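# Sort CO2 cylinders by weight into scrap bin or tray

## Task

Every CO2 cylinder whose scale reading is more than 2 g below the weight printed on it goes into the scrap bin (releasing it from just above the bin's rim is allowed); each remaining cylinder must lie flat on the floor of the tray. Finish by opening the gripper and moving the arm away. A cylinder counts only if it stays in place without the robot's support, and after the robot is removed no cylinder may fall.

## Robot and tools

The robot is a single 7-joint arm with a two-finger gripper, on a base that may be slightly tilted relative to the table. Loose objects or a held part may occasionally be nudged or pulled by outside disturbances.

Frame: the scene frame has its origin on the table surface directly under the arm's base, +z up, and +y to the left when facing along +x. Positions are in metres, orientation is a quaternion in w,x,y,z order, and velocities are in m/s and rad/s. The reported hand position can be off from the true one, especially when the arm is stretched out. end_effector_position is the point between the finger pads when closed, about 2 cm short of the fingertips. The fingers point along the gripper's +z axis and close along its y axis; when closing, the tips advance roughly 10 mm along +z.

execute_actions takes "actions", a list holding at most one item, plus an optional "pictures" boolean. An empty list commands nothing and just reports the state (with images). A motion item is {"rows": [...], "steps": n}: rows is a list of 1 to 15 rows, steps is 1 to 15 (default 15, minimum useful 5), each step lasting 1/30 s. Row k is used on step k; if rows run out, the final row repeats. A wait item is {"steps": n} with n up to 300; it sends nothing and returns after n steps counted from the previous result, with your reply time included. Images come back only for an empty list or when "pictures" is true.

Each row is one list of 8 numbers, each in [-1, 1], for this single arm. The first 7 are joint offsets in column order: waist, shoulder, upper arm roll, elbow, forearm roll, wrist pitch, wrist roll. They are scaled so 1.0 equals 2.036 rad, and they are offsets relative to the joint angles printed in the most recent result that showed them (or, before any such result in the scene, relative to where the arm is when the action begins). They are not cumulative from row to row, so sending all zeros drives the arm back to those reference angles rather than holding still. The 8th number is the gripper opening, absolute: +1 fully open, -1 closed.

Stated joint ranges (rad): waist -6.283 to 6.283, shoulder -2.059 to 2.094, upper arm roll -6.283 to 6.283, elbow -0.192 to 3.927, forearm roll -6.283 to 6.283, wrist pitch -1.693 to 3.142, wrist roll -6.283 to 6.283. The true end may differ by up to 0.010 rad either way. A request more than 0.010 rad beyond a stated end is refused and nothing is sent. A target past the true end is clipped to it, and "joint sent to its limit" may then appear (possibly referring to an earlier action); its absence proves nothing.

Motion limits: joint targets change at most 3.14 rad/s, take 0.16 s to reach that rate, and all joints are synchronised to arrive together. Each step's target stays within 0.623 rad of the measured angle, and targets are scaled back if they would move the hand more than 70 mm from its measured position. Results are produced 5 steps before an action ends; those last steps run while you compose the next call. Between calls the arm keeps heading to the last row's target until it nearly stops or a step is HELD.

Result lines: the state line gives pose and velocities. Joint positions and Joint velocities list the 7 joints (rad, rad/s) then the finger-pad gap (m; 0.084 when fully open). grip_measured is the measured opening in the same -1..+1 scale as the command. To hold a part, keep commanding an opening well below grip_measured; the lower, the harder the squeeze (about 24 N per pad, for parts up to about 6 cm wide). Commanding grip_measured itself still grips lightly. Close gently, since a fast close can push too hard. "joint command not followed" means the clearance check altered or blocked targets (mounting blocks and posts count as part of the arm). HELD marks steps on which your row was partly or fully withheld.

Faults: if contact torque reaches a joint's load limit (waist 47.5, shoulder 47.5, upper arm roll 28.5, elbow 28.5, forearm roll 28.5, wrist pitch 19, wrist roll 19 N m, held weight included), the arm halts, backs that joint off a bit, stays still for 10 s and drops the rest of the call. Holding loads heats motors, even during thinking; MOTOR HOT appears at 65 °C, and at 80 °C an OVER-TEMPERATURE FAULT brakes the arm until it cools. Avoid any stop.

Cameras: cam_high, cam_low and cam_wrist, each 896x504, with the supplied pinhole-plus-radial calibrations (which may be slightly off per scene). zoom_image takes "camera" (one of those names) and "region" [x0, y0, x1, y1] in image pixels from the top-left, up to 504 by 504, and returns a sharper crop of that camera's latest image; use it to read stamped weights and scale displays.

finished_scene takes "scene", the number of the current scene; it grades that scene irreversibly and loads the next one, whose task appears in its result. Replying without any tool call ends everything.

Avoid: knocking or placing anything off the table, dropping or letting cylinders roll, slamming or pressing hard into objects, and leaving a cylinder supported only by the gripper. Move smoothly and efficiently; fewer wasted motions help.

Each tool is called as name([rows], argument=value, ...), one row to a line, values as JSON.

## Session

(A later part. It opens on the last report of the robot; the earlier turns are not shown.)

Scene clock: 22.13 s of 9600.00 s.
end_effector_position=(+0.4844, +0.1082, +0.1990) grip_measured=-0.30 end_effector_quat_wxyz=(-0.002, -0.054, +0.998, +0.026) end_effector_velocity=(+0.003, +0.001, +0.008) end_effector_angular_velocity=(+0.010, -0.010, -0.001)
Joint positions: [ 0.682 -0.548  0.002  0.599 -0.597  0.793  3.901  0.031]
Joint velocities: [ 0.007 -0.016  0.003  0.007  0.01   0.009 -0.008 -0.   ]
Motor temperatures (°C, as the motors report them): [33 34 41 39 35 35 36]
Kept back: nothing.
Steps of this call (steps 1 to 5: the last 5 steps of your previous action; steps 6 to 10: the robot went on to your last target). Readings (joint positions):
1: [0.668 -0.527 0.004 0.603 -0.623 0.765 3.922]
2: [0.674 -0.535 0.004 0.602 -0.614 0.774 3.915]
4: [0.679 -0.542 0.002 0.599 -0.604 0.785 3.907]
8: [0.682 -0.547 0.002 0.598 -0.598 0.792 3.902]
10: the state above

execute_actions([
  {"rows":[[0.184,0.13,0,-0.012,-0.12,0.02,0.304,-0.9]]},
])

execute_actions([
  {"steps":22},
], pictures=true)

Scene clock: 22.60 s of 9600.00 s.
end_effector_position=(+0.4281, +0.1792, +0.1795) grip_measured=-0.30 end_effector_quat_wxyz=(-0.012, -0.052, +0.998, +0.011) end_effector_velocity=(-0.268, +0.283, -0.065) end_effector_angular_velocity=(-0.142, -0.053, +0.006)
Joint positions: [ 0.898 -0.396  0.002  0.584 -0.737  0.817  4.256  0.031]
Joint velocities: [ 0.944  0.672 -0.004 -0.057 -0.619  0.101  1.556 -0.   ]
Motor temperatures (°C, as the motors report them): [33 34 41 39 35 35 36]
Steps of this call (steps 1 to 4: the robot went on to your last target; steps 5 to 14: the first 10 steps of this action). Readings (joint positions):
5: [0.683 -0.549 0.002 0.599 -0.596 0.794 3.901]
6: [0.686 -0.548 0.002 0.599 -0.598 0.794 3.906]
8: [0.713 -0.530 -0.001 0.600 -0.617 0.797 3.954]
12: [0.835 -0.441 0.003 0.589 -0.696 0.810 4.153]
14: the state above

Scene clock: 23.33 s of 9600.00 s.
end_effector_position=(+0.3808, +0.2231, +0.1709) grip_measured=-0.30 end_effector_quat_wxyz=(-0.000, -0.053, +0.999, +0.001) end_effector_velocity=(-0.001, -0.000, -0.001) end_effector_angular_velocity=(-0.002, +0.001, +0.003)
Joint positions: [ 1.057 -0.284  0.002  0.574 -0.841  0.834  4.52   0.031]
Joint velocities: [ 0.002  0.002 -0.    -0.002 -0.001  0.001  0.001  0.   ]
Motor temperatures (°C, as the motors report them): [33 34 41 39 35 35 36]
Kept back: nothing.
Steps of this call (steps 1 to 5: the last 5 steps of your previous action; steps 6 to 22: the robot went on to your last target). Readings (joint positions):
1: [0.930 -0.373 0.002 0.582 -0.757 0.820 4.308]
2: [0.961 -0.351 0.003 0.580 -0.778 0.823 4.360]
4: [1.013 -0.313 0.004 0.576 -0.811 0.828 4.444]
8: [1.049 -0.289 0.003 0.574 -0.835 0.833 4.504]
22: the state above
camera_calibration (this result's frames):
cam_wrist: T_world_to_cam=[[-0.103719, 0.994506, 0.0141375, -0.150865], [0.994552, 0.103554, 0.0119253, -0.33553], [0.0103958, 0.0152974, -0.999829, 0.295602], [0, 0, 0, 1]] pos_world=[0.314981, 0.18026, 0.301685]

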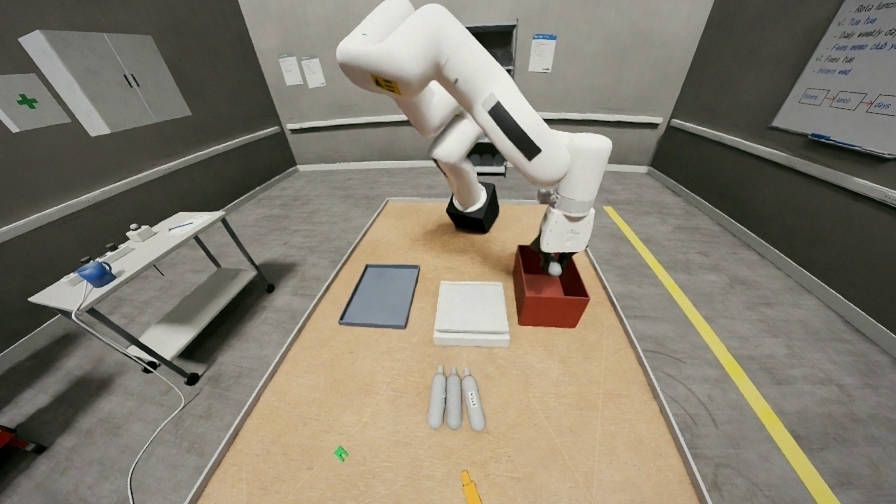

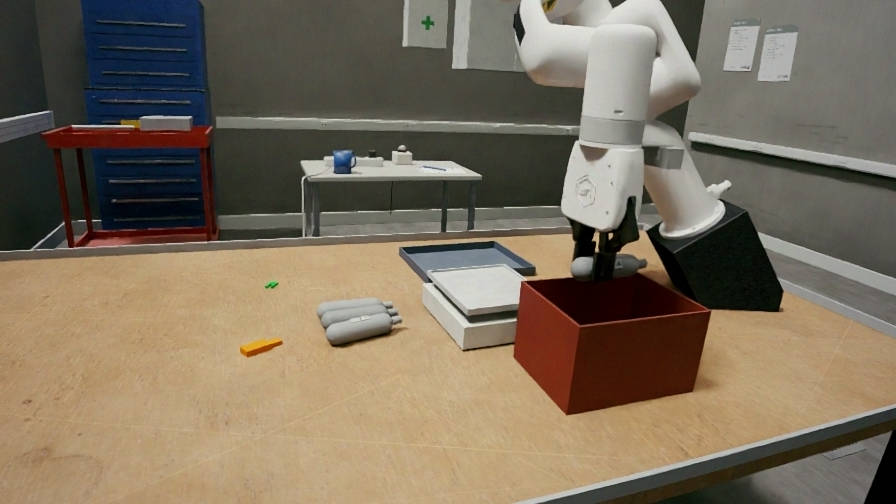

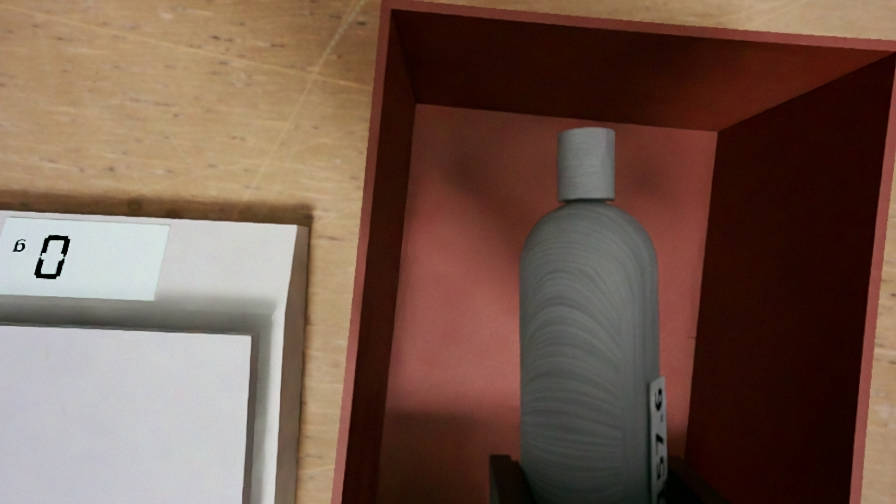

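execute_actions([
  {"rows":[[-0.029,0.035,0,-0.007,-0.039,-0.042,0.025,-0.9],[-0.029,0.035,0,-0.007,-0.039,-0.042,0.025,-0.9],[-0.029,0.035,0,-0.007,-0.039,-0.042,0.025,-0.9],[-0.029,0.035,0,-0.007,-0.039,-0.042,0.025,-0.9],[-0.029,0.035,0,-0.007,-0.039,-0.042,0.025,-0.9],[-0.029,0.035,0,-0.007,-0.039,-0.042,0.025,-0.9],[-0.029,0.035,0,-0.007,-0.039,-0.042,0.025,-0.9],[-0.029,0.035,0,-0.007,-0.039,-0.042,0.025,-0.9],[-0.029,0.035,0,-0.007,-0.039,-0.042,0.025,-0.3],[-0.029,0.035,0,-0.007,-0.039,-0.042,0.025,0.1]]},
])

execute_actions([
  {"rows":[[-0.155,-0.165,0,0.02,0.16,0.022,-0.33,0.1]]},
])

execute_actions([
  {"steps":15},
])

Scene clock: 24.03 s of 9600.00 s.
end_effector_position=(+0.3765, +0.2223, +0.1414) grip_measured=-0.22 end_effector_quat_wxyz=(-0.001, -0.055, +0.999, -0.001) end_effector_velocity=(+0.016, +0.016, +0.005) end_effector_angular_velocity=(+0.055, -0.038, -0.013)
Joint positions: [ 1.    -0.215  0.002  0.56  -0.917  0.752  4.568  0.035]
Joint velocities: [-0.021  0.012  0.012  0.027 -0.04  -0.053  0.027  0.207]
Motor temperatures (°C, as the motors report them): [33 34 41 39 35 35 36]
Steps of this call (steps 1 to 11: the robot went on to your last target; steps 12 to 21: the first 10 steps of this action). Readings (joint positions):
12: [1.057 -0.283 0.002 0.574 -0.841 0.833 4.520]
13: [1.053 -0.280 0.003 0.574 -0.846 0.827 4.523]
15: [1.030 -0.252 0.004 0.571 -0.879 0.792 4.544]
19: [1.002 -0.217 0.001 0.558 -0.913 0.757 4.565]
21: the state above

Scene clock: 24.53 s of 9600.00 s.
end_effector_position=(+0.4435, +0.1643, +0.1700) grip_measured=+0.09 end_effector_quat_wxyz=(-0.008, -0.047, +0.999, +0.011) end_effector_velocity=(+0.244, -0.277, +0.139) end_effector_angular_velocity=(+0.140, +0.017, +0.025)
Joint positions: [ 0.826 -0.396  0.002  0.584 -0.743  0.773  4.21   0.048]
Joint velocities: [-0.74  -0.79   0.004  0.084  0.764  0.108 -1.594  0.   ]
Motor temperatures (°C, as the motors report them): [33 34 41 39 35 35 36]
Steps of this call (steps 1 to 5: the last 5 steps of your previous action; steps 6 to 15: the first 10 steps of this action, its rows measured from where the robot was after step 5). Readings (joint positions):
5: [0.998 -0.213 0.002 0.561 -0.920 0.749 4.570]
6: [0.998 -0.213 0.002 0.561 -0.920 0.748 4.570]
7: [0.996 -0.215 0.003 0.560 -0.917 0.749 4.564]
9: [0.973 -0.238 0.005 0.561 -0.892 0.752 4.516]
13: [0.875 -0.344 0.001 0.578 -0.793 0.766 4.316]
15: the state above

Scene clock: 25.03 s of 9600.00 s.
end_effector_position=(+0.4848, +0.1093, +0.1998) grip_measured=+0.09 end_effector_quat_wxyz=(-0.002, -0.055, +0.998, +0.028) end_effector_velocity=(+0.006, -0.005, +0.004) end_effector_angular_velocity=(+0.005, -0.008, -0.006)
Joint positions: [ 0.684 -0.547  0.003  0.601 -0.595  0.793  3.9    0.048]
Joint velocities: [-0.009 -0.013 -0.003  0.006  0.008  0.001 -0.018  0.   ]
Motor temperatures (°C, as the motors report them): [33 34 41 39 35 35 36]
Kept back: nothing.
Steps of this call (steps 1 to 5: the last 5 steps of your previous action; steps 6 to 15: the robot went on to your last target). Readings (joint positions):
1: [0.801 -0.423 0.002 0.587 -0.717 0.776 4.156]
2: [0.777 -0.449 0.002 0.590 -0.692 0.780 4.102]
4: [0.731 -0.499 0.001 0.596 -0.645 0.786 4.004]
8: [0.691 -0.541 0.002 0.601 -0.604 0.792 3.920]
15: the state above

execute_actions([
  {"rows":[[-0.218,0.195,0,0.24,0.081,-0.05,-0.27,0.1]]},
])

execute_actions([
  {"steps":30},
], pictures=true)

Scene clock: 25.50 s of 9600.00 s.
end_effector_position=(+0.5777, +0.0589, +0.1759) grip_measured=+0.09 end_effector_quat_wxyz=(-0.001, -0.062, +0.998, +0.013) end_effector_velocity=(+0.339, -0.252, -0.121) end_effector_angular_velocity=(-0.140, -0.040, +0.061)
Joint positions: [ 0.469 -0.356  0.003  0.839 -0.515  0.744  3.633  0.048]
Joint velocities: [-0.829  0.748  0.001  0.909  0.305 -0.19  -1.018 -0.   ]
Motor temperatures (°C, as the motors report them): [33 34 41 39 35 35 36]
Steps of this call (steps 1 to 4: the robot went on to your last target; steps 5 to 14: the first 10 steps of this action). Readings (joint positions):
5: [0.683 -0.548 0.003 0.601 -0.594 0.793 3.898]
6: [0.679 -0.545 0.003 0.605 -0.592 0.792 3.892]
8: [0.643 -0.513 0.006 0.644 -0.578 0.784 3.846]
12: [0.524 -0.406 0.003 0.777 -0.535 0.757 3.702]
14: the state above

Scene clock: 26.50 s of 9600.00 s.
end_effector_position=(+0.6631, -0.0287, +0.1385) grip_measured=+0.09 end_effector_quat_wxyz=(+0.007, -0.072, +0.997, -0.011) end_effector_velocity=(+0.001, +0.000, -0.000) end_effector_angular_velocity=(+0.000, +0.000, +0.001)
Joint positions: [ 0.24  -0.151  0.003  1.089 -0.43   0.691  3.35   0.048]
Joint velocities: [-0.001  0.002  0.001  0.002  0.    -0.    -0.001  0.   ]
Motor temperatures (°C, as the motors report them): [33 34 41 39 35 35 36]
Kept back: nothing.
Steps of this call (steps 1 to 5: the last 5 steps of your previous action; steps 6 to 30: the robot went on to your last target). Readings (joint positions):
1: [0.441 -0.331 0.003 0.869 -0.505 0.737 3.599]
2: [0.414 -0.306 0.003 0.899 -0.494 0.731 3.566]
4: [0.360 -0.258 0.003 0.957 -0.475 0.719 3.500]
8: [0.269 -0.176 -0.000 1.057 -0.441 0.699 3.389]
30: the state above
The arm was judged still, so your last target was given up. Only a new action makes it travel on or press farther. Fingers that are still opening or closing keep moving.
camera_calibration (this result's frames):
cam_wrist: T_world_to_cam=[[-0.142874, 0.989678, -0.011156, 0.158602], [0.989367, 0.143121, 0.0258565, -0.587216], [0.0271862, -0.00734315, -0.999603, 0.252328], [0, 0, 0, 1]] pos_world=[0.596773, -0.0710693, 0.269181]

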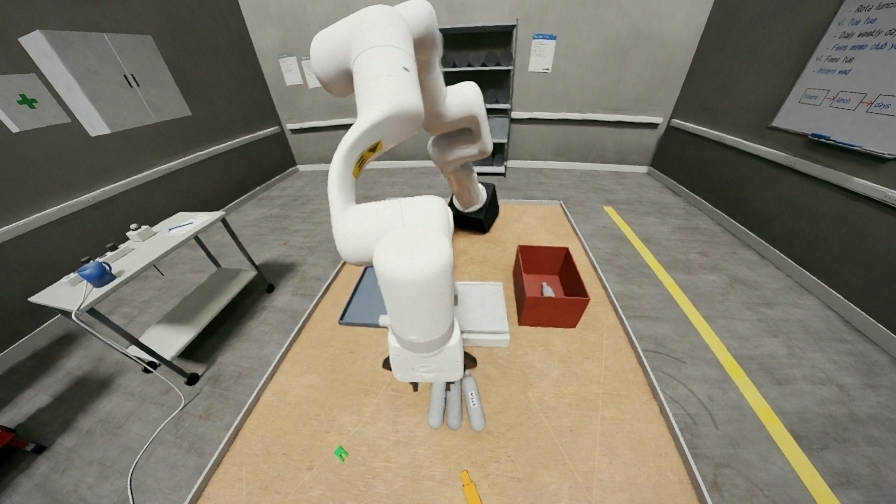

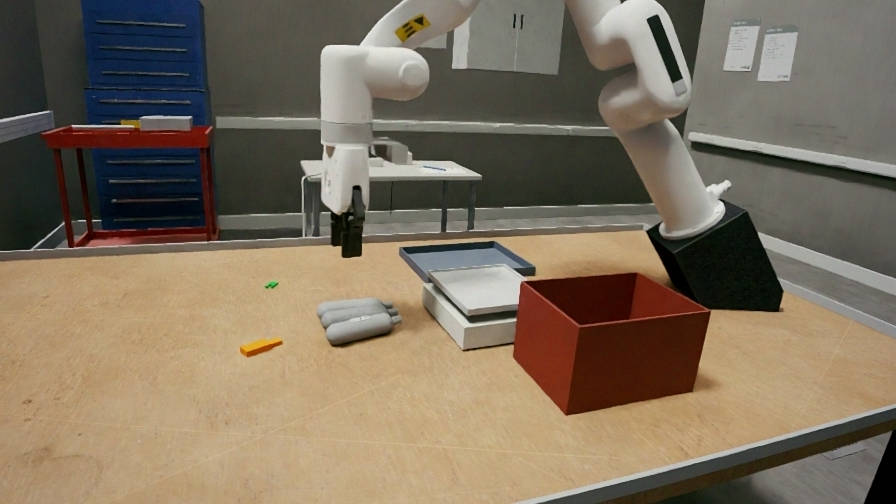

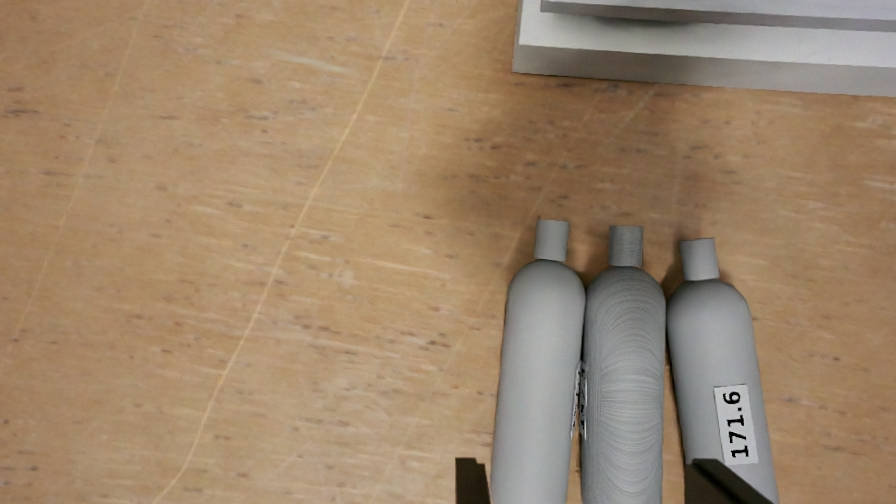

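execute_actions([
  {"rows":[[0.053,0.07,0,0.061,-0.046,0.02,0,-0.05],[0.053,0.07,0,0.061,-0.046,0.02,0,-0.05],[0.053,0.07,0,0.061,-0.046,0.02,0,-0.05],[0.053,0.07,0,0.061,-0.046,0.02,0,-0.05],[0.053,0.07,0,0.061,-0.046,0.02,0,-0.05],[0.053,0.118,0,0.061,-0.046,-0.024,0,-0.05]]},
])

execute_actions([
  {"steps":15},
], pictures=true)

Scene clock: 27.23 s of 9600.00 s.
end_effector_position=(+0.6770, +0.0444, +0.0921) grip_measured=-0.06 end_effector_quat_wxyz=(+0.001, -0.161, +0.987, -0.004) end_effector_velocity=(-0.115, +0.115, -0.313) end_effector_angular_velocity=(+0.061, +0.310, +0.243)
Joint positions: [ 0.344  0.048  0.007  1.207 -0.518  0.672  3.35   0.041]
Joint velocities: [ 0.046  0.65  -0.061 -0.01  -0.069 -0.346 -0.    -0.   ]
Motor temperatures (°C, as the motors report them): [33 34 41 39 35 35 36]
Steps of this call (steps 1 to 12: nothing new was sent; steps 13 to 22: the first 10 steps of this action). Readings (joint positions):
13: [0.240 -0.150 0.003 1.089 -0.430 0.692 3.350]
14: [0.244 -0.146 0.002 1.094 -0.434 0.693 3.350]
16: [0.274 -0.106 -0.003 1.134 -0.463 0.706 3.350]
20: [0.338 -0.003 0.009 1.198 -0.511 0.705 3.350]
22: the state above

Scene clock: 27.73 s of 9600.00 s.
end_effector_position=(+0.6745, +0.0527, +0.0754) grip_measured=-0.06 end_effector_quat_wxyz=(-0.001, -0.168, +0.986, +0.001) end_effector_velocity=(-0.000, +0.002, -0.001) end_effector_angular_velocity=(+0.001, +0.000, +0.002)
Joint positions: [ 0.348  0.089  0.003  1.213 -0.524  0.643  3.35   0.041]
Joint velocities: [ 0.001  0.003  0.001  0.001 -0.    -0.001  0.    -0.   ]
Motor temperatures (°C, as the motors report them): [33 34 41 39 35 35 36]
Kept back: nothing.
Steps of this call (steps 1 to 5: the last 5 steps of your previous action; steps 6 to 15: the robot went on to your last target). Readings (joint positions):
1: [0.345 0.066 0.005 1.205 -0.520 0.662 3.350]
2: [0.346 0.077 0.003 1.204 -0.521 0.657 3.350]
4: [0.346 0.085 0.002 1.208 -0.522 0.649 3.350]
8: [0.347 0.086 0.002 1.214 -0.523 0.644 3.350]
15: the state above
camera_calibration (this result's frames):
cam_wrist: T_world_to_cam=[[-0.329586, 0.944018, 0.0142838, 0.205458], [0.944114, 0.32947, 0.00989017, -0.586597], [0.0046304, 0.0167452, -0.999849, 0.203479], [0, 0, 0, 1]] pos_world=[0.620588, -0.00409761, 0.206315]

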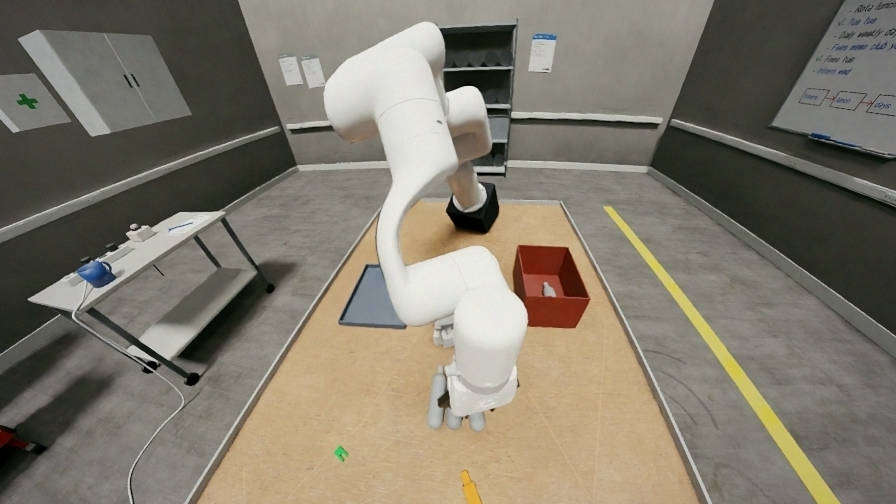

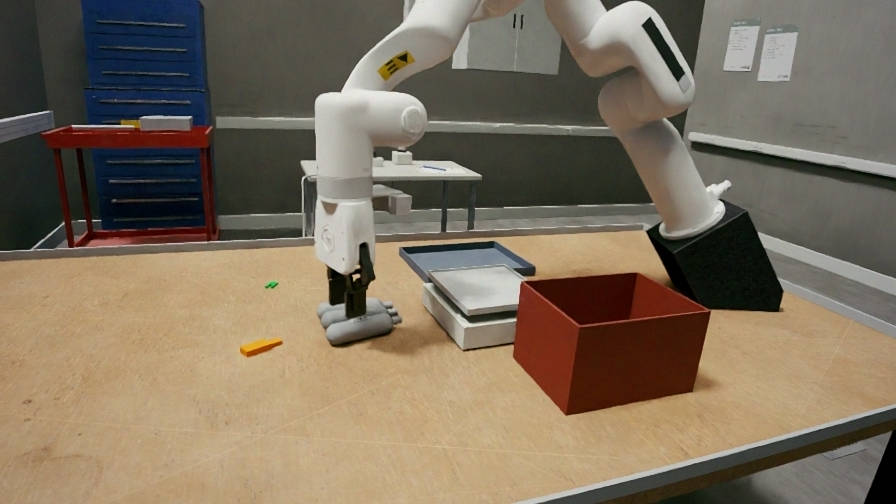

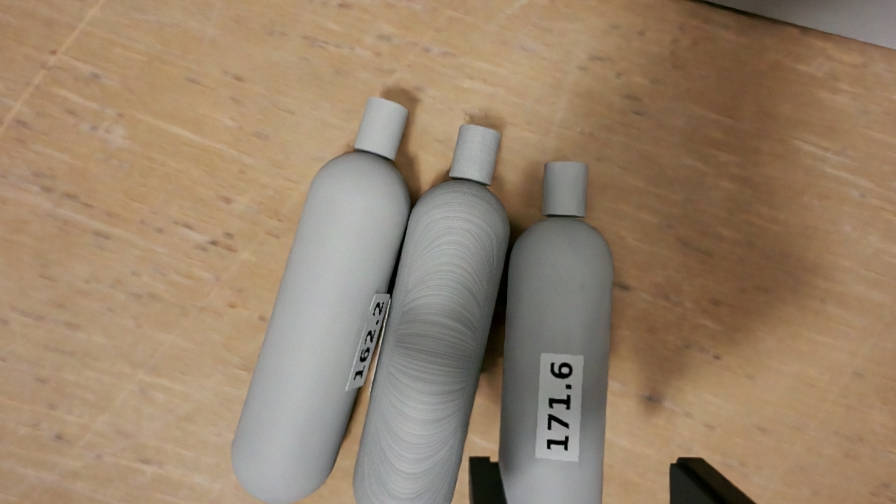

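execute_actions([
  {"rows":[[-0.02,0.058,0,0.016,-0.021,-0.045,0.025,-0.05]]},
])

execute_actions([
  {"rows":[[0,0,0,0,0,0,0,-0.15],[0,0,0,0,0,0,0,-0.25],[0,0,0,0,0,0,0,-0.35],[0,0,0,0,0,0,0,-0.45],[0,0,0,0,0,0,0,-0.6],[0,0,0,0,0,0,0,-0.9]]},
])

execute_actions([
  {"rows":[[0.035,-0.13,0,-0.03,0.04,0.1,-0.04,-0.9]]},
])

execute_actions([
  {"steps":10},
])

Scene clock: 28.27 s of 9600.00 s.
end_effector_position=(+0.6714, +0.0499, +0.0242) grip_measured=-0.06 end_effector_quat_wxyz=(-0.005, -0.157, +0.988, -0.001) end_effector_velocity=(+0.060, +0.013, +0.028) end_effector_angular_velocity=(+0.045, -0.146, -0.028)
Joint positions: [ 0.308  0.205  0.001  1.241 -0.564  0.557  3.399  0.041]
Joint velocities: [-0.01   0.005  0.023  0.087 -0.023 -0.072  0.032 -0.   ]
Motor temperatures (°C, as the motors report them): [33 34 41 39 35 35 36]
Steps of this call (steps 1 to 6: the robot went on to your last target; steps 7 to 16: the first 10 steps of this action). Readings (joint positions):
7: [0.348 0.090 0.003 1.213 -0.524 0.642 3.351]
8: [0.347 0.093 0.003 1.215 -0.526 0.638 3.353]
10: [0.333 0.130 0.005 1.231 -0.541 0.605 3.371]
14: [0.311 0.200 0.001 1.237 -0.562 0.563 3.395]
16: the state above

Scene clock: 28.77 s of 9600.00 s.
end_effector_position=(+0.6751, +0.0511, +0.0260) grip_measured=-0.30 end_effector_quat_wxyz=(-0.000, -0.156, +0.988, -0.000) end_effector_velocity=(+0.000, +0.001, +0.000) end_effector_angular_velocity=(+0.000, -0.001, +0.002)
Joint positions: [ 0.308  0.205  0.003  1.246 -0.566  0.552  3.401  0.031]
Joint velocities: [-0.     0.     0.001  0.    -0.001 -0.     0.     0.   ]
Motor temperatures (°C, as the motors report them): [33 34 41 39 35 35 36]
Steps of this call (steps 1 to 5: the last 5 steps of your previous action; steps 6 to 15: the first 10 steps of this action, its rows measured from where the robot was after step 5). Readings (joint positions):
5: [0.308 0.205 0.003 1.247 -0.566 0.552 3.401]
6: [0.308 0.205 0.003 1.246 -0.566 0.552 3.401]
7: [0.308 0.205 0.003 1.246 -0.566 0.552 3.401]
9: [0.308 0.205 0.003 1.246 -0.566 0.552 3.401]
13: [0.308 0.205 0.003 1.246 -0.566 0.552 3.401]
15: the state above

Scene clock: 29.27 s of 9600.00 s.
end_effector_position=(+0.6815, +0.0438, +0.1301) grip_measured=-0.30 end_effector_quat_wxyz=(+0.011, -0.161, +0.987, -0.002) end_effector_velocity=(-0.000, -0.019, +0.222) end_effector_angular_velocity=(+0.034, -0.070, +0.013)
Joint positions: [ 0.371 -0.031  0.005  1.2   -0.496  0.725  3.331  0.031]
Joint velocities: [ 0.127 -0.499  0.004 -0.085  0.14   0.346 -0.141 -0.   ]
Motor temperatures (°C, as the motors report them): [33 34 41 39 35 36 36]
Steps of this call (steps 1 to 5: the last 5 steps of your previous action; steps 6 to 15: the first 10 steps of this action, its rows measured from where the robot was after step 5). Readings (joint positions):
5: [0.308 0.205 0.003 1.247 -0.566 0.552 3.401]
6: [0.308 0.205 0.003 1.246 -0.566 0.552 3.401]
7: [0.309 0.201 0.003 1.245 -0.564 0.556 3.399]
9: [0.320 0.162 0.001 1.229 -0.550 0.593 3.385]
13: [0.358 0.019 0.004 1.208 -0.510 0.691 3.345]
15: the state above

Scene clock: 29.60 s of 9600.00 s.
end_effector_position=(+0.6739, +0.0416, +0.1373) grip_measured=-0.30 end_effector_quat_wxyz=(+0.002, -0.163, +0.987, -0.002) end_effector_velocity=(+0.009, +0.001, +0.014) end_effector_angular_velocity=(+0.007, -0.026, -0.003)
Joint positions: [ 0.379 -0.057  0.003  1.185 -0.485  0.755  3.32   0.031]
Joint velocities: [ 0.004 -0.018  0.003  0.014  0.002  0.006 -0.003 -0.   ]
Motor temperatures (°C, as the motors report them): [33 34 41 39 35 36 36]
Kept back: nothing.
Steps of this call (steps 1 to 5: the last 5 steps of your previous action; steps 6 to 10: the robot went on to your last target). Readings (joint positions):
1: [0.374 -0.044 0.005 1.197 -0.492 0.735 3.327]
2: [0.376 -0.050 0.004 1.194 -0.490 0.741 3.324]
4: [0.377 -0.054 0.003 1.187 -0.487 0.749 3.322]
8: [0.378 -0.056 0.003 1.184 -0.485 0.754 3.320]
10: the state above

execute_actions([
  {"rows":[[-0.002,-0.228,0,-0.351,-0.052,-0.108,0.2,-0.9]]},
])

execute_actions([
  {"steps":25},
])

execute_actions([
  {"rows":[[-0.033,0.068,0,0.004,-0.094,-0.062,0.062,-0.9]]},
])

execute_actions([
  {"steps":10},
], pictures=true)

Scene clock: 30.27 s of 9600.00 s.
end_effector_position=(+0.5869, +0.0347, +0.1451) grip_measured=-0.30 end_effector_quat_wxyz=(+0.007, -0.096, +0.995, +0.004) end_effector_velocity=(-0.424, -0.008, -0.050) end_effector_angular_velocity=(+0.051, +0.147, -0.436)
Joint positions: [ 0.377 -0.301  0.003  0.829 -0.54   0.641  3.53   0.031]
Joint velocities: [-0.009 -0.862  0.001 -1.448 -0.201 -0.412  0.774 -0.   ]
Motor temperatures (°C, as the motors report them): [33 34 41 39 35 36 36]
Steps of this call (steps 1 to 10: the robot went on to your last target; steps 11 to 20: the first 10 steps of this action). Readings (joint positions):
11: [0.379 -0.060 0.003 1.185 -0.485 0.755 3.320]
12: [0.379 -0.063 0.003 1.180 -0.486 0.753 3.323]
14: [0.379 -0.096 0.003 1.134 -0.494 0.735 3.355]
18: [0.377 -0.241 0.003 0.928 -0.526 0.669 3.478]
20: the state above

Scene clock: 31.10 s of 9600.00 s.
end_effector_position=(+0.4787, +0.0345, +0.1323) grip_measured=-0.30 end_effector_quat_wxyz=(-0.006, -0.039, +0.999, +0.014) end_effector_velocity=(+0.000, +0.001, +0.000) end_effector_angular_velocity=(+0.002, -0.000, -0.000)
Joint positions: [ 0.375 -0.521  0.003  0.471 -0.591  0.535  3.727  0.031]
Joint velocities: [ 0.     0.     0.001 -0.     0.002 -0.001 -0.     0.   ]
Motor temperatures (°C, as the motors report them): [33 34 41 39 35 36 36]
Kept back: nothing.
Steps of this call (steps 1 to 5: the last 5 steps of your previous action; steps 6 to 25: the robot went on to your last target). Readings (joint positions):
1: [0.376 -0.329 0.003 0.781 -0.546 0.627 3.556]
2: [0.376 -0.358 0.003 0.734 -0.553 0.614 3.582]
4: [0.376 -0.415 0.003 0.643 -0.566 0.586 3.632]
8: [0.375 -0.498 0.003 0.505 -0.585 0.548 3.705]
25: the state above

Scene clock: 31.43 s of 9600.00 s.
end_effector_position=(+0.4751, +0.0311, +0.0928) grip_measured=-0.30 end_effector_quat_wxyz=(-0.003, -0.052, +0.999, -0.001) end_effector_velocity=(+0.026, +0.006, -0.011) end_effector_angular_velocity=(+0.015, -0.085, +0.015)
Joint positions: [ 0.311 -0.389  0.002  0.476 -0.769  0.418  3.844  0.031]
Joint velocities: [-0.048  0.079  0.009  0.042 -0.154 -0.119  0.106  0.   ]
Motor temperatures (°C, as the motors report them): [33 34 41 39 35 36 36]
Steps of this call (steps 1 to 10: the first 10 steps of this action). Readings (joint positions):
1: [0.374 -0.521 0.003 0.471 -0.591 0.535 3.727]
2: [0.373 -0.518 0.003 0.471 -0.597 0.531 3.731]
4: [0.357 -0.487 0.004 0.475 -0.643 0.499 3.762]
8: [0.317 -0.400 0.002 0.475 -0.753 0.429 3.833]
10: the state above

Scene clock: 31.77 s of 9600.00 s.
end_effector_position=(+0.4770, +0.0315, +0.0919) grip_measured=-0.30 end_effector_quat_wxyz=(+0.001, -0.052, +0.999, -0.000) end_effector_velocity=(-0.001, -0.000, -0.002) end_effector_angular_velocity=(-0.002, +0.003, +0.002)
Joint positions: [ 0.308 -0.384  0.003  0.479 -0.782  0.409  3.853  0.031]
Joint velocities: [-0.002  0.005  0.    -0.001 -0.005 -0.001  0.003 -0.   ]
Motor temperatures (°C, as the motors report them): [33 34 41 39 35 36 36]
Kept back: nothing.
Steps of this call (steps 1 to 5: the last 5 steps of your previous action; steps 6 to 10: the robot went on to your last target). Readings (joint positions):
1: [0.310 -0.388 0.003 0.477 -0.773 0.415 3.847]
2: [0.309 -0.386 0.003 0.478 -0.776 0.413 3.849]
4: [0.308 -0.385 0.003 0.479 -0.779 0.410 3.851]
8: [0.308 -0.384 0.003 0.479 -0.781 0.409 3.852]
10: the state above
camera_calibration (this result's frames):
cam_wrist: T_world_to_cam=[[-0.102615, 0.994653, 0.0116279, 0.0504638], [0.994638, 0.102448, 0.0141274, -0.41065], [0.0128606, 0.0130152, -0.999833, 0.21742], [0, 0, 0, 1]] pos_world=[0.41083, -0.0109534, 0.222598]

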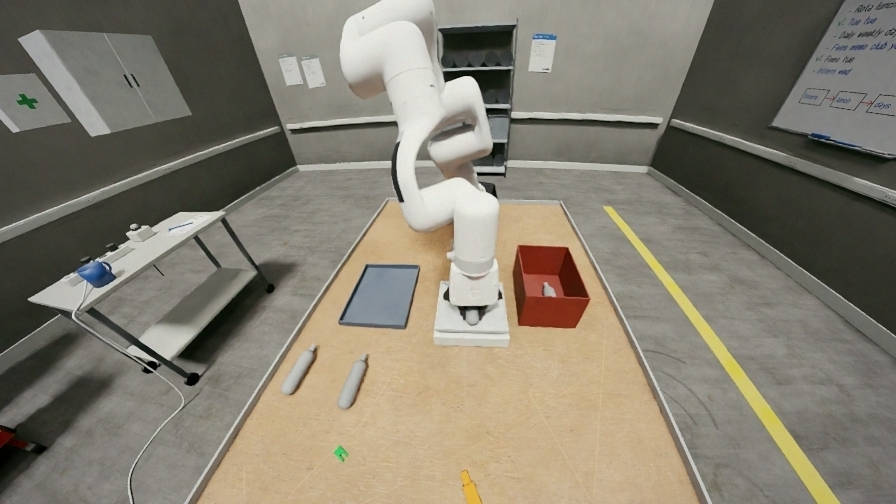

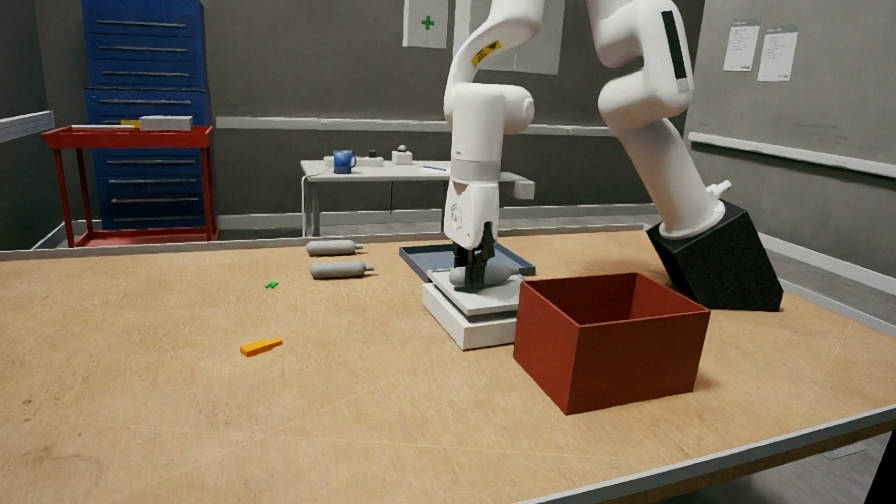

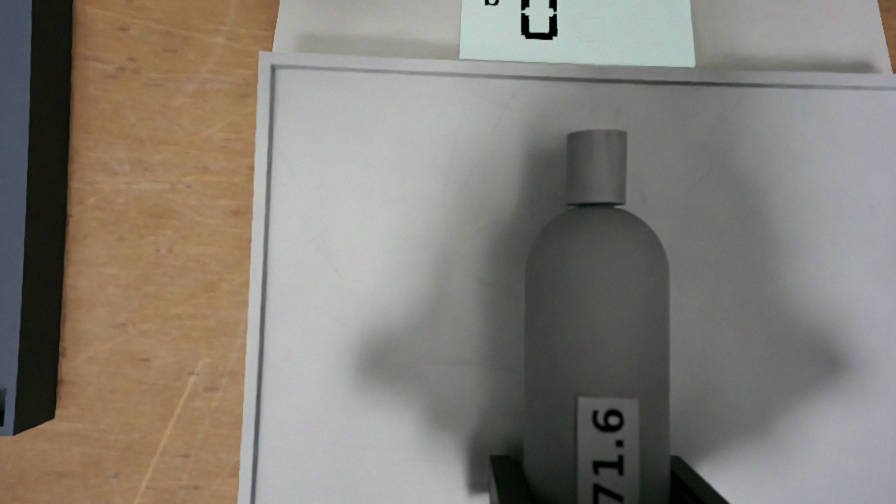

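execute_actions([
  {"rows":[[-0.001,0.006,0,0,-0.005,-0.004,0.003,-0.9],[-0.001,0.006,0,0,-0.005,-0.004,0.003,-0.9],[-0.001,0.006,0,0,-0.005,-0.004,0.003,-0.9],[-0.001,0.006,0,0,-0.005,-0.004,0.003,-0.9],[-0.001,0.006,0,0,-0.005,-0.004,0.003,-0.5],[-0.001,0.006,0,0,-0.005,-0.004,0.003,-0.3],[-0.001,0.006,0,0,-0.005,-0.004,0.003,-0.2],[-0.001,0.006,0,0,-0.005,-0.004,0.003,-0.1],[-0.001,0.006,0,0,-0.005,-0.004,0.003,0.0],[-0.001,0.006,0,0,-0.005,-0.004,0.003,0.1],[-0.001,0.006,0,0,-0.005,-0.004,0.003,0.1],[-0.006,-0.02,0,-0.036,-0.032,-0.014,0.025,0.1]]},
])

execute_actions([
  {"steps":45},
], pictures=true)

Scene clock: 32.40 s of 9600.00 s.
end_effector_position=(+0.4755, +0.0329, +0.0886) grip_measured=+0.02 end_effector_quat_wxyz=(-0.001, -0.055, +0.999, +0.000) end_effector_velocity=(+0.002, +0.001, +0.001) end_effector_angular_velocity=(+0.002, -0.006, +0.002)
Joint positions: [ 0.306 -0.372  0.003  0.479 -0.792  0.401  3.859  0.045]
Joint velocities: [-0.     0.     0.001  0.003 -0.004 -0.004  0.002  0.131]
Motor temperatures (°C, as the motors report them): [33 34 41 39 35 36 36]
Steps of this call (steps 1 to 9: the robot went on to your last target; steps 10 to 19: the first 10 steps of this action). Readings (joint positions):
10: [0.307 -0.383 0.003 0.479 -0.782 0.408 3.853]
11: [0.307 -0.381 0.003 0.479 -0.785 0.406 3.854]
13: [0.306 -0.375 0.003 0.479 -0.789 0.403 3.857]
17: [0.306 -0.372 0.003 0.479 -0.791 0.401 3.858]
19: the state above

Scene clock: 33.90 s of 9600.00 s.
end_effector_position=(+0.4534, +0.0295, +0.0895) grip_measured=+0.09 end_effector_quat_wxyz=(+0.003, -0.056, +0.998, -0.003) end_effector_velocity=(+0.000, +0.001, +0.000) end_effector_angular_velocity=(+0.001, -0.001, +0.003)
Joint positions: [ 0.295 -0.424  0.003  0.406 -0.847  0.38   3.904  0.048]
Joint velocities: [-0.     0.001  0.003  0.001  0.    -0.    -0.001  0.   ]
Motor temperatures (°C, as the motors report them): [33 34 41 39 35 36 36]
Kept back: nothing.
Steps of this call (steps 1 to 5: the last 5 steps of your previous action; steps 6 to 30: the robot went on to your last target; steps 31 to 45: nothing new was sent). Readings (joint positions):
1: [0.306 -0.372 0.003 0.479 -0.792 0.401 3.859]
2: [0.306 -0.372 0.003 0.479 -0.792 0.401 3.859]
4: [0.303 -0.385 0.003 0.462 -0.807 0.394 3.871]
8: [0.297 -0.418 0.003 0.413 -0.839 0.384 3.897]
45: the state above
The arm was judged still, so your last target was given up. Only a new action makes it travel on or press farther. Fingers that are still opening or closing keep moving.
camera_calibration (this result's frames):
cam_wrist: T_world_to_cam=[[-0.111076, 0.993789, 0.00680326, 0.054404], [0.99367, 0.110942, 0.0176394, -0.387081], [0.0167751, 0.00871951, -0.999821, 0.213764], [0, 0, 0, 1]] pos_world=[0.387088, -0.0129866, 0.220184]

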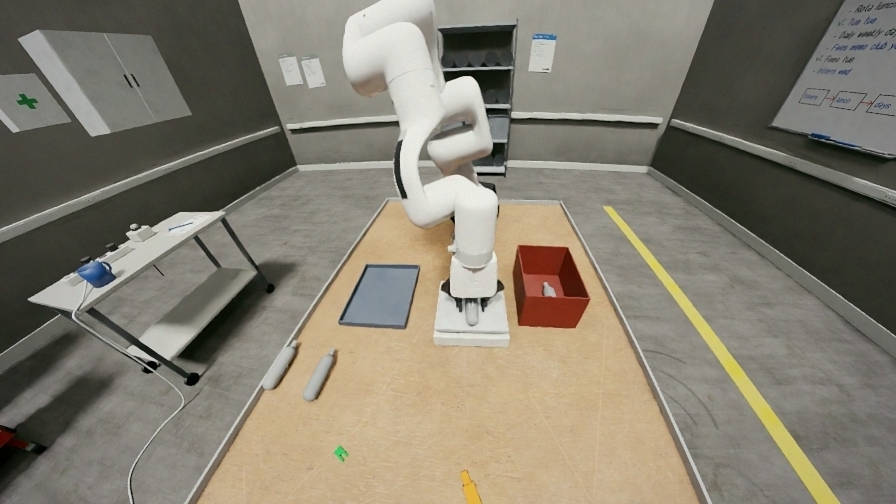

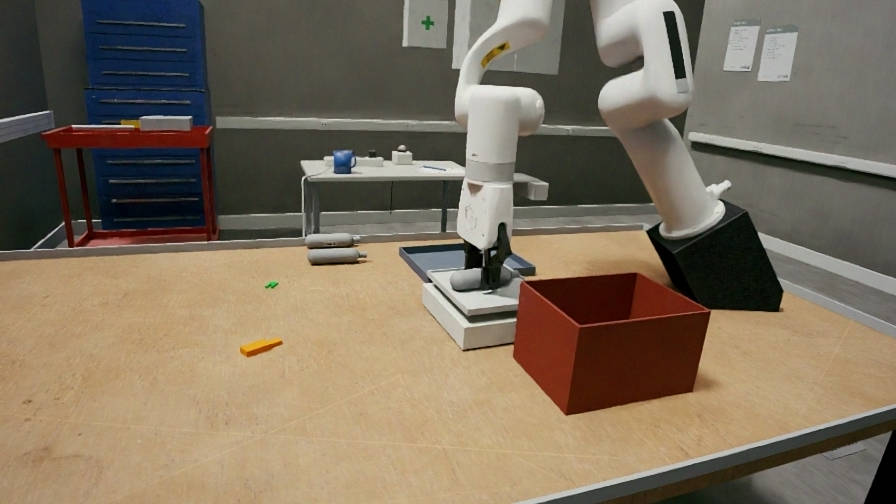

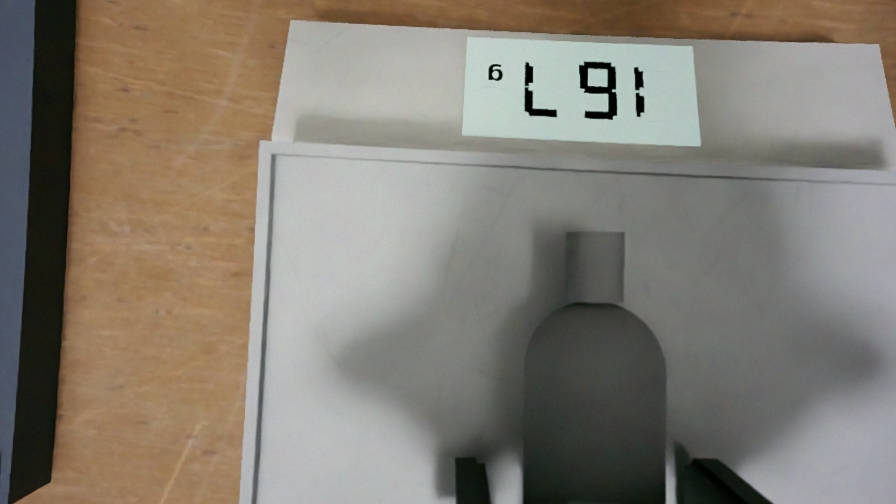

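execute_actions([
  {"rows":[[0,0,0,0,0,0,0,0.0],[0,0,0,0,0,0,0,-0.1],[0,0,0,0,0,0,0,-0.2],[0,0,0,0,0,0,0,-0.3],[0,0,0,0,0,0,0,-0.45],[0,0,0,0,0,0,0,-0.6],[0,0,0,0,0,0,0,-0.9]],"steps":12},
])

execute_actions([
  {"rows":[[0.1,-0.15,0,0.02,0.15,0.15,-0.1,-0.9]]},
])

execute_actions([
  {"steps":12},
])

Scene clock: 34.37 s of 9600.00 s.
end_effector_position=(+0.4535, +0.0295, +0.0896) grip_measured=-0.30 end_effector_quat_wxyz=(+0.003, -0.056, +0.998, -0.003) end_effector_velocity=(-0.001, -0.000, -0.000) end_effector_angular_velocity=(-0.002, +0.002, +0.002)
Joint positions: [ 0.295 -0.424  0.003  0.406 -0.847  0.38   3.904  0.031]
Joint velocities: [ 0.     0.001  0.    -0.    -0.     0.002 -0.001 -0.   ]
Motor temperatures (°C, as the motors report them): [33 34 41 39 35 36 36]
Steps of this call (steps 1 to 7: nothing new was sent; steps 8 to 14: the first 7 steps of this action). Readings (joint positions):
8: [0.295 -0.424 0.003 0.406 -0.847 0.380 3.904]
9: [0.295 -0.424 0.003 0.406 -0.847 0.380 3.904]
11: [0.295 -0.424 0.003 0.406 -0.847 0.380 3.904]
14: the state above

Scene clock: 34.87 s of 9600.00 s.
end_effector_position=(+0.4800, +0.0436, +0.1824) grip_measured=-0.30 end_effector_quat_wxyz=(+0.028, -0.052, +0.998, +0.020) end_effector_velocity=(+0.011, +0.045, +0.207) end_effector_angular_velocity=(+0.250, -0.052, +0.018)
Joint positions: [ 0.472 -0.692  0.004  0.445 -0.584  0.64   3.729  0.031]
Joint velocities: [ 0.371 -0.573  0.005  0.085  0.541  0.535 -0.359 -0.   ]
Motor temperatures (°C, as the motors report them): [33 34 41 39 35 36 36]
Steps of this call (steps 1 to 5: the last 5 steps of your previous action; steps 6 to 15: the first 10 steps of this action, its rows measured from where the robot was after step 5). Readings (joint positions):
5: [0.295 -0.424 0.003 0.406 -0.847 0.380 3.904]
6: [0.296 -0.424 0.003 0.406 -0.846 0.381 3.903]
7: [0.299 -0.428 0.003 0.406 -0.841 0.387 3.899]
9: [0.329 -0.471 0.001 0.408 -0.794 0.436 3.868]
13: [0.435 -0.634 0.004 0.437 -0.638 0.587 3.765]
15: the state above

Scene clock: 35.27 s of 9600.00 s.
end_effector_position=(+0.4753, +0.0462, +0.1931) grip_measured=-0.30 end_effector_quat_wxyz=(+0.022, -0.054, +0.998, +0.028) end_effector_velocity=(+0.003, +0.001, +0.004) end_effector_angular_velocity=(+0.004, -0.008, +0.001)
Joint positions: [ 0.498 -0.728  0.003  0.446 -0.542  0.685  3.7    0.031]
Joint velocities: [ 0.004 -0.007  0.     0.005  0.003  0.004 -0.003 -0.   ]
Motor temperatures (°C, as the motors report them): [33 34 41 39 35 36 36]
Kept back: nothing.
Steps of this call (steps 1 to 5: the last 5 steps of your previous action; steps 6 to 12: the robot went on to your last target). Readings (joint positions):
1: [0.482 -0.706 0.004 0.447 -0.570 0.655 3.719]
2: [0.488 -0.715 0.004 0.447 -0.560 0.665 3.713]
4: [0.494 -0.722 0.003 0.445 -0.550 0.677 3.706]
8: [0.497 -0.726 0.003 0.445 -0.544 0.684 3.701]
12: the state above

Target [1.10,-.29,.575,-.84,.85,4.57].

execute_actions([
  {"rows":[[0.296,0.215,0,0.063,-0.146,0.081,0.427,-0.9]]},
])

execute_actions([
  {"steps":28},
], pictures=true)

Scene clock: 35.70 s of 9600.00 s.
end_effector_position=(+0.4373, +0.1372, +0.1807) grip_measured=-0.30 end_effector_quat_wxyz=(-0.008, -0.080, +0.996, +0.025) end_effector_velocity=(-0.177, +0.339, -0.023) end_effector_angular_velocity=(-0.110, +0.095, -0.140)
Joint positions: [ 0.776 -0.527  0.003  0.505 -0.679  0.761  4.035  0.031]
Joint velocities: [ 1.079  0.783 -0.001  0.233 -0.533  0.291  1.669 -0.   ]
Motor temperatures (°C, as the motors report them): [33 34 41 39 35 36 36]
Steps of this call (steps 1 to 3: the robot went on to your last target; steps 4 to 13: the first 10 steps of this action). Readings (joint positions):
4: [0.499 -0.729 0.003 0.446 -0.542 0.686 3.701]
5: [0.504 -0.726 0.002 0.447 -0.544 0.687 3.706]
7: [0.547 -0.696 -0.000 0.459 -0.567 0.700 3.754]
11: [0.703 -0.580 0.003 0.489 -0.643 0.741 3.930]
13: the state above

Scene clock: 36.63 s of 9600.00 s.
end_effector_position=(+0.3735, +0.2320, +0.1806) grip_measured=-0.30 end_effector_quat_wxyz=(+0.005, -0.043, +0.999, +0.007) end_effector_velocity=(-0.001, +0.000, -0.001) end_effector_angular_velocity=(-0.003, +0.000, +0.005)
Joint positions: [ 1.101 -0.291  0.003  0.574 -0.839  0.85   4.57   0.031]
Joint velocities: [ 0.002  0.002  0.    -0.001 -0.001  0.001 -0.    -0.   ]
Motor temperatures (°C, as the motors report them): [33 34 41 39 35 36 36]
Kept back: nothing.
Steps of this call (steps 1 to 5: the last 5 steps of your previous action; steps 6 to 28: the robot went on to your last target). Readings (joint positions):
1: [0.812 -0.501 0.003 0.513 -0.696 0.771 4.092]
2: [0.848 -0.475 0.003 0.520 -0.714 0.781 4.151]
4: [0.920 -0.422 0.003 0.536 -0.750 0.801 4.271]
8: [1.051 -0.326 0.005 0.562 -0.814 0.835 4.484]
28: the state above
camera_calibration (this result's frames):
cam_wrist: T_world_to_cam=[[-0.0854428, 0.996007, 0.0258933, -0.169897], [0.99613, 0.0848581, 0.0228951, -0.32756], [0.0206064, 0.0277494, -0.999402, 0.298493], [0, 0, 0, 1]] pos_world=[0.305625, 0.188731, 0.310213]

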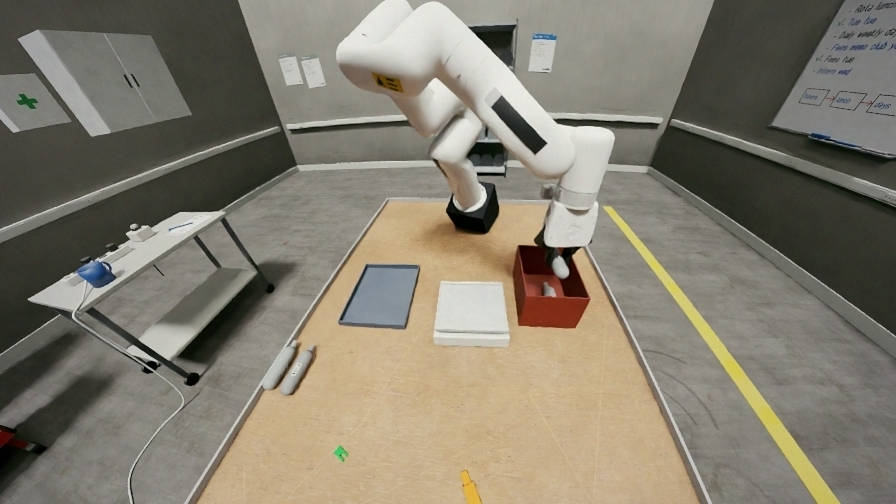

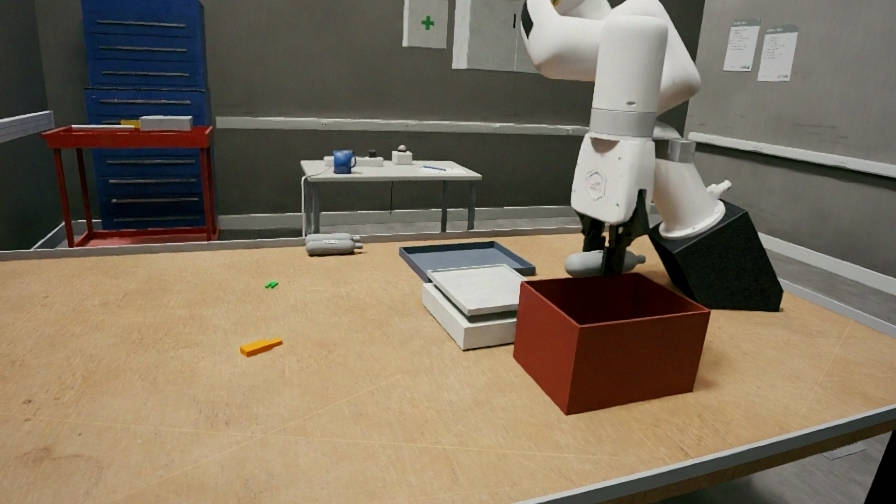

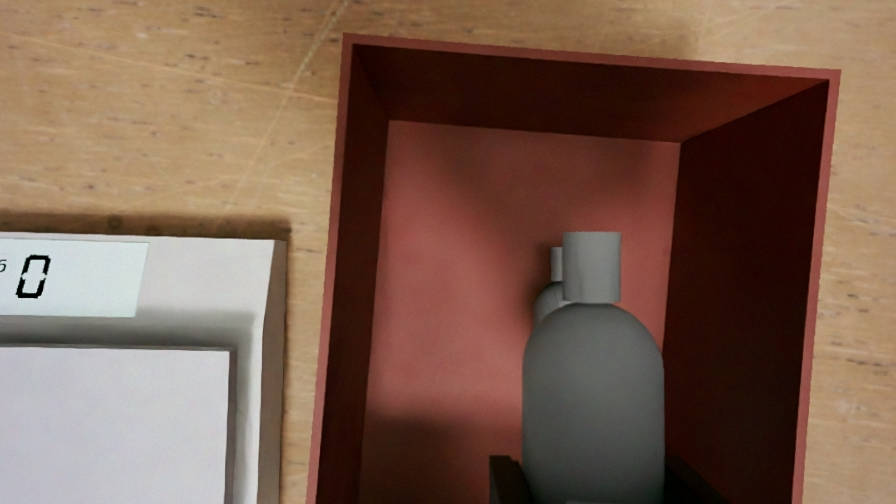

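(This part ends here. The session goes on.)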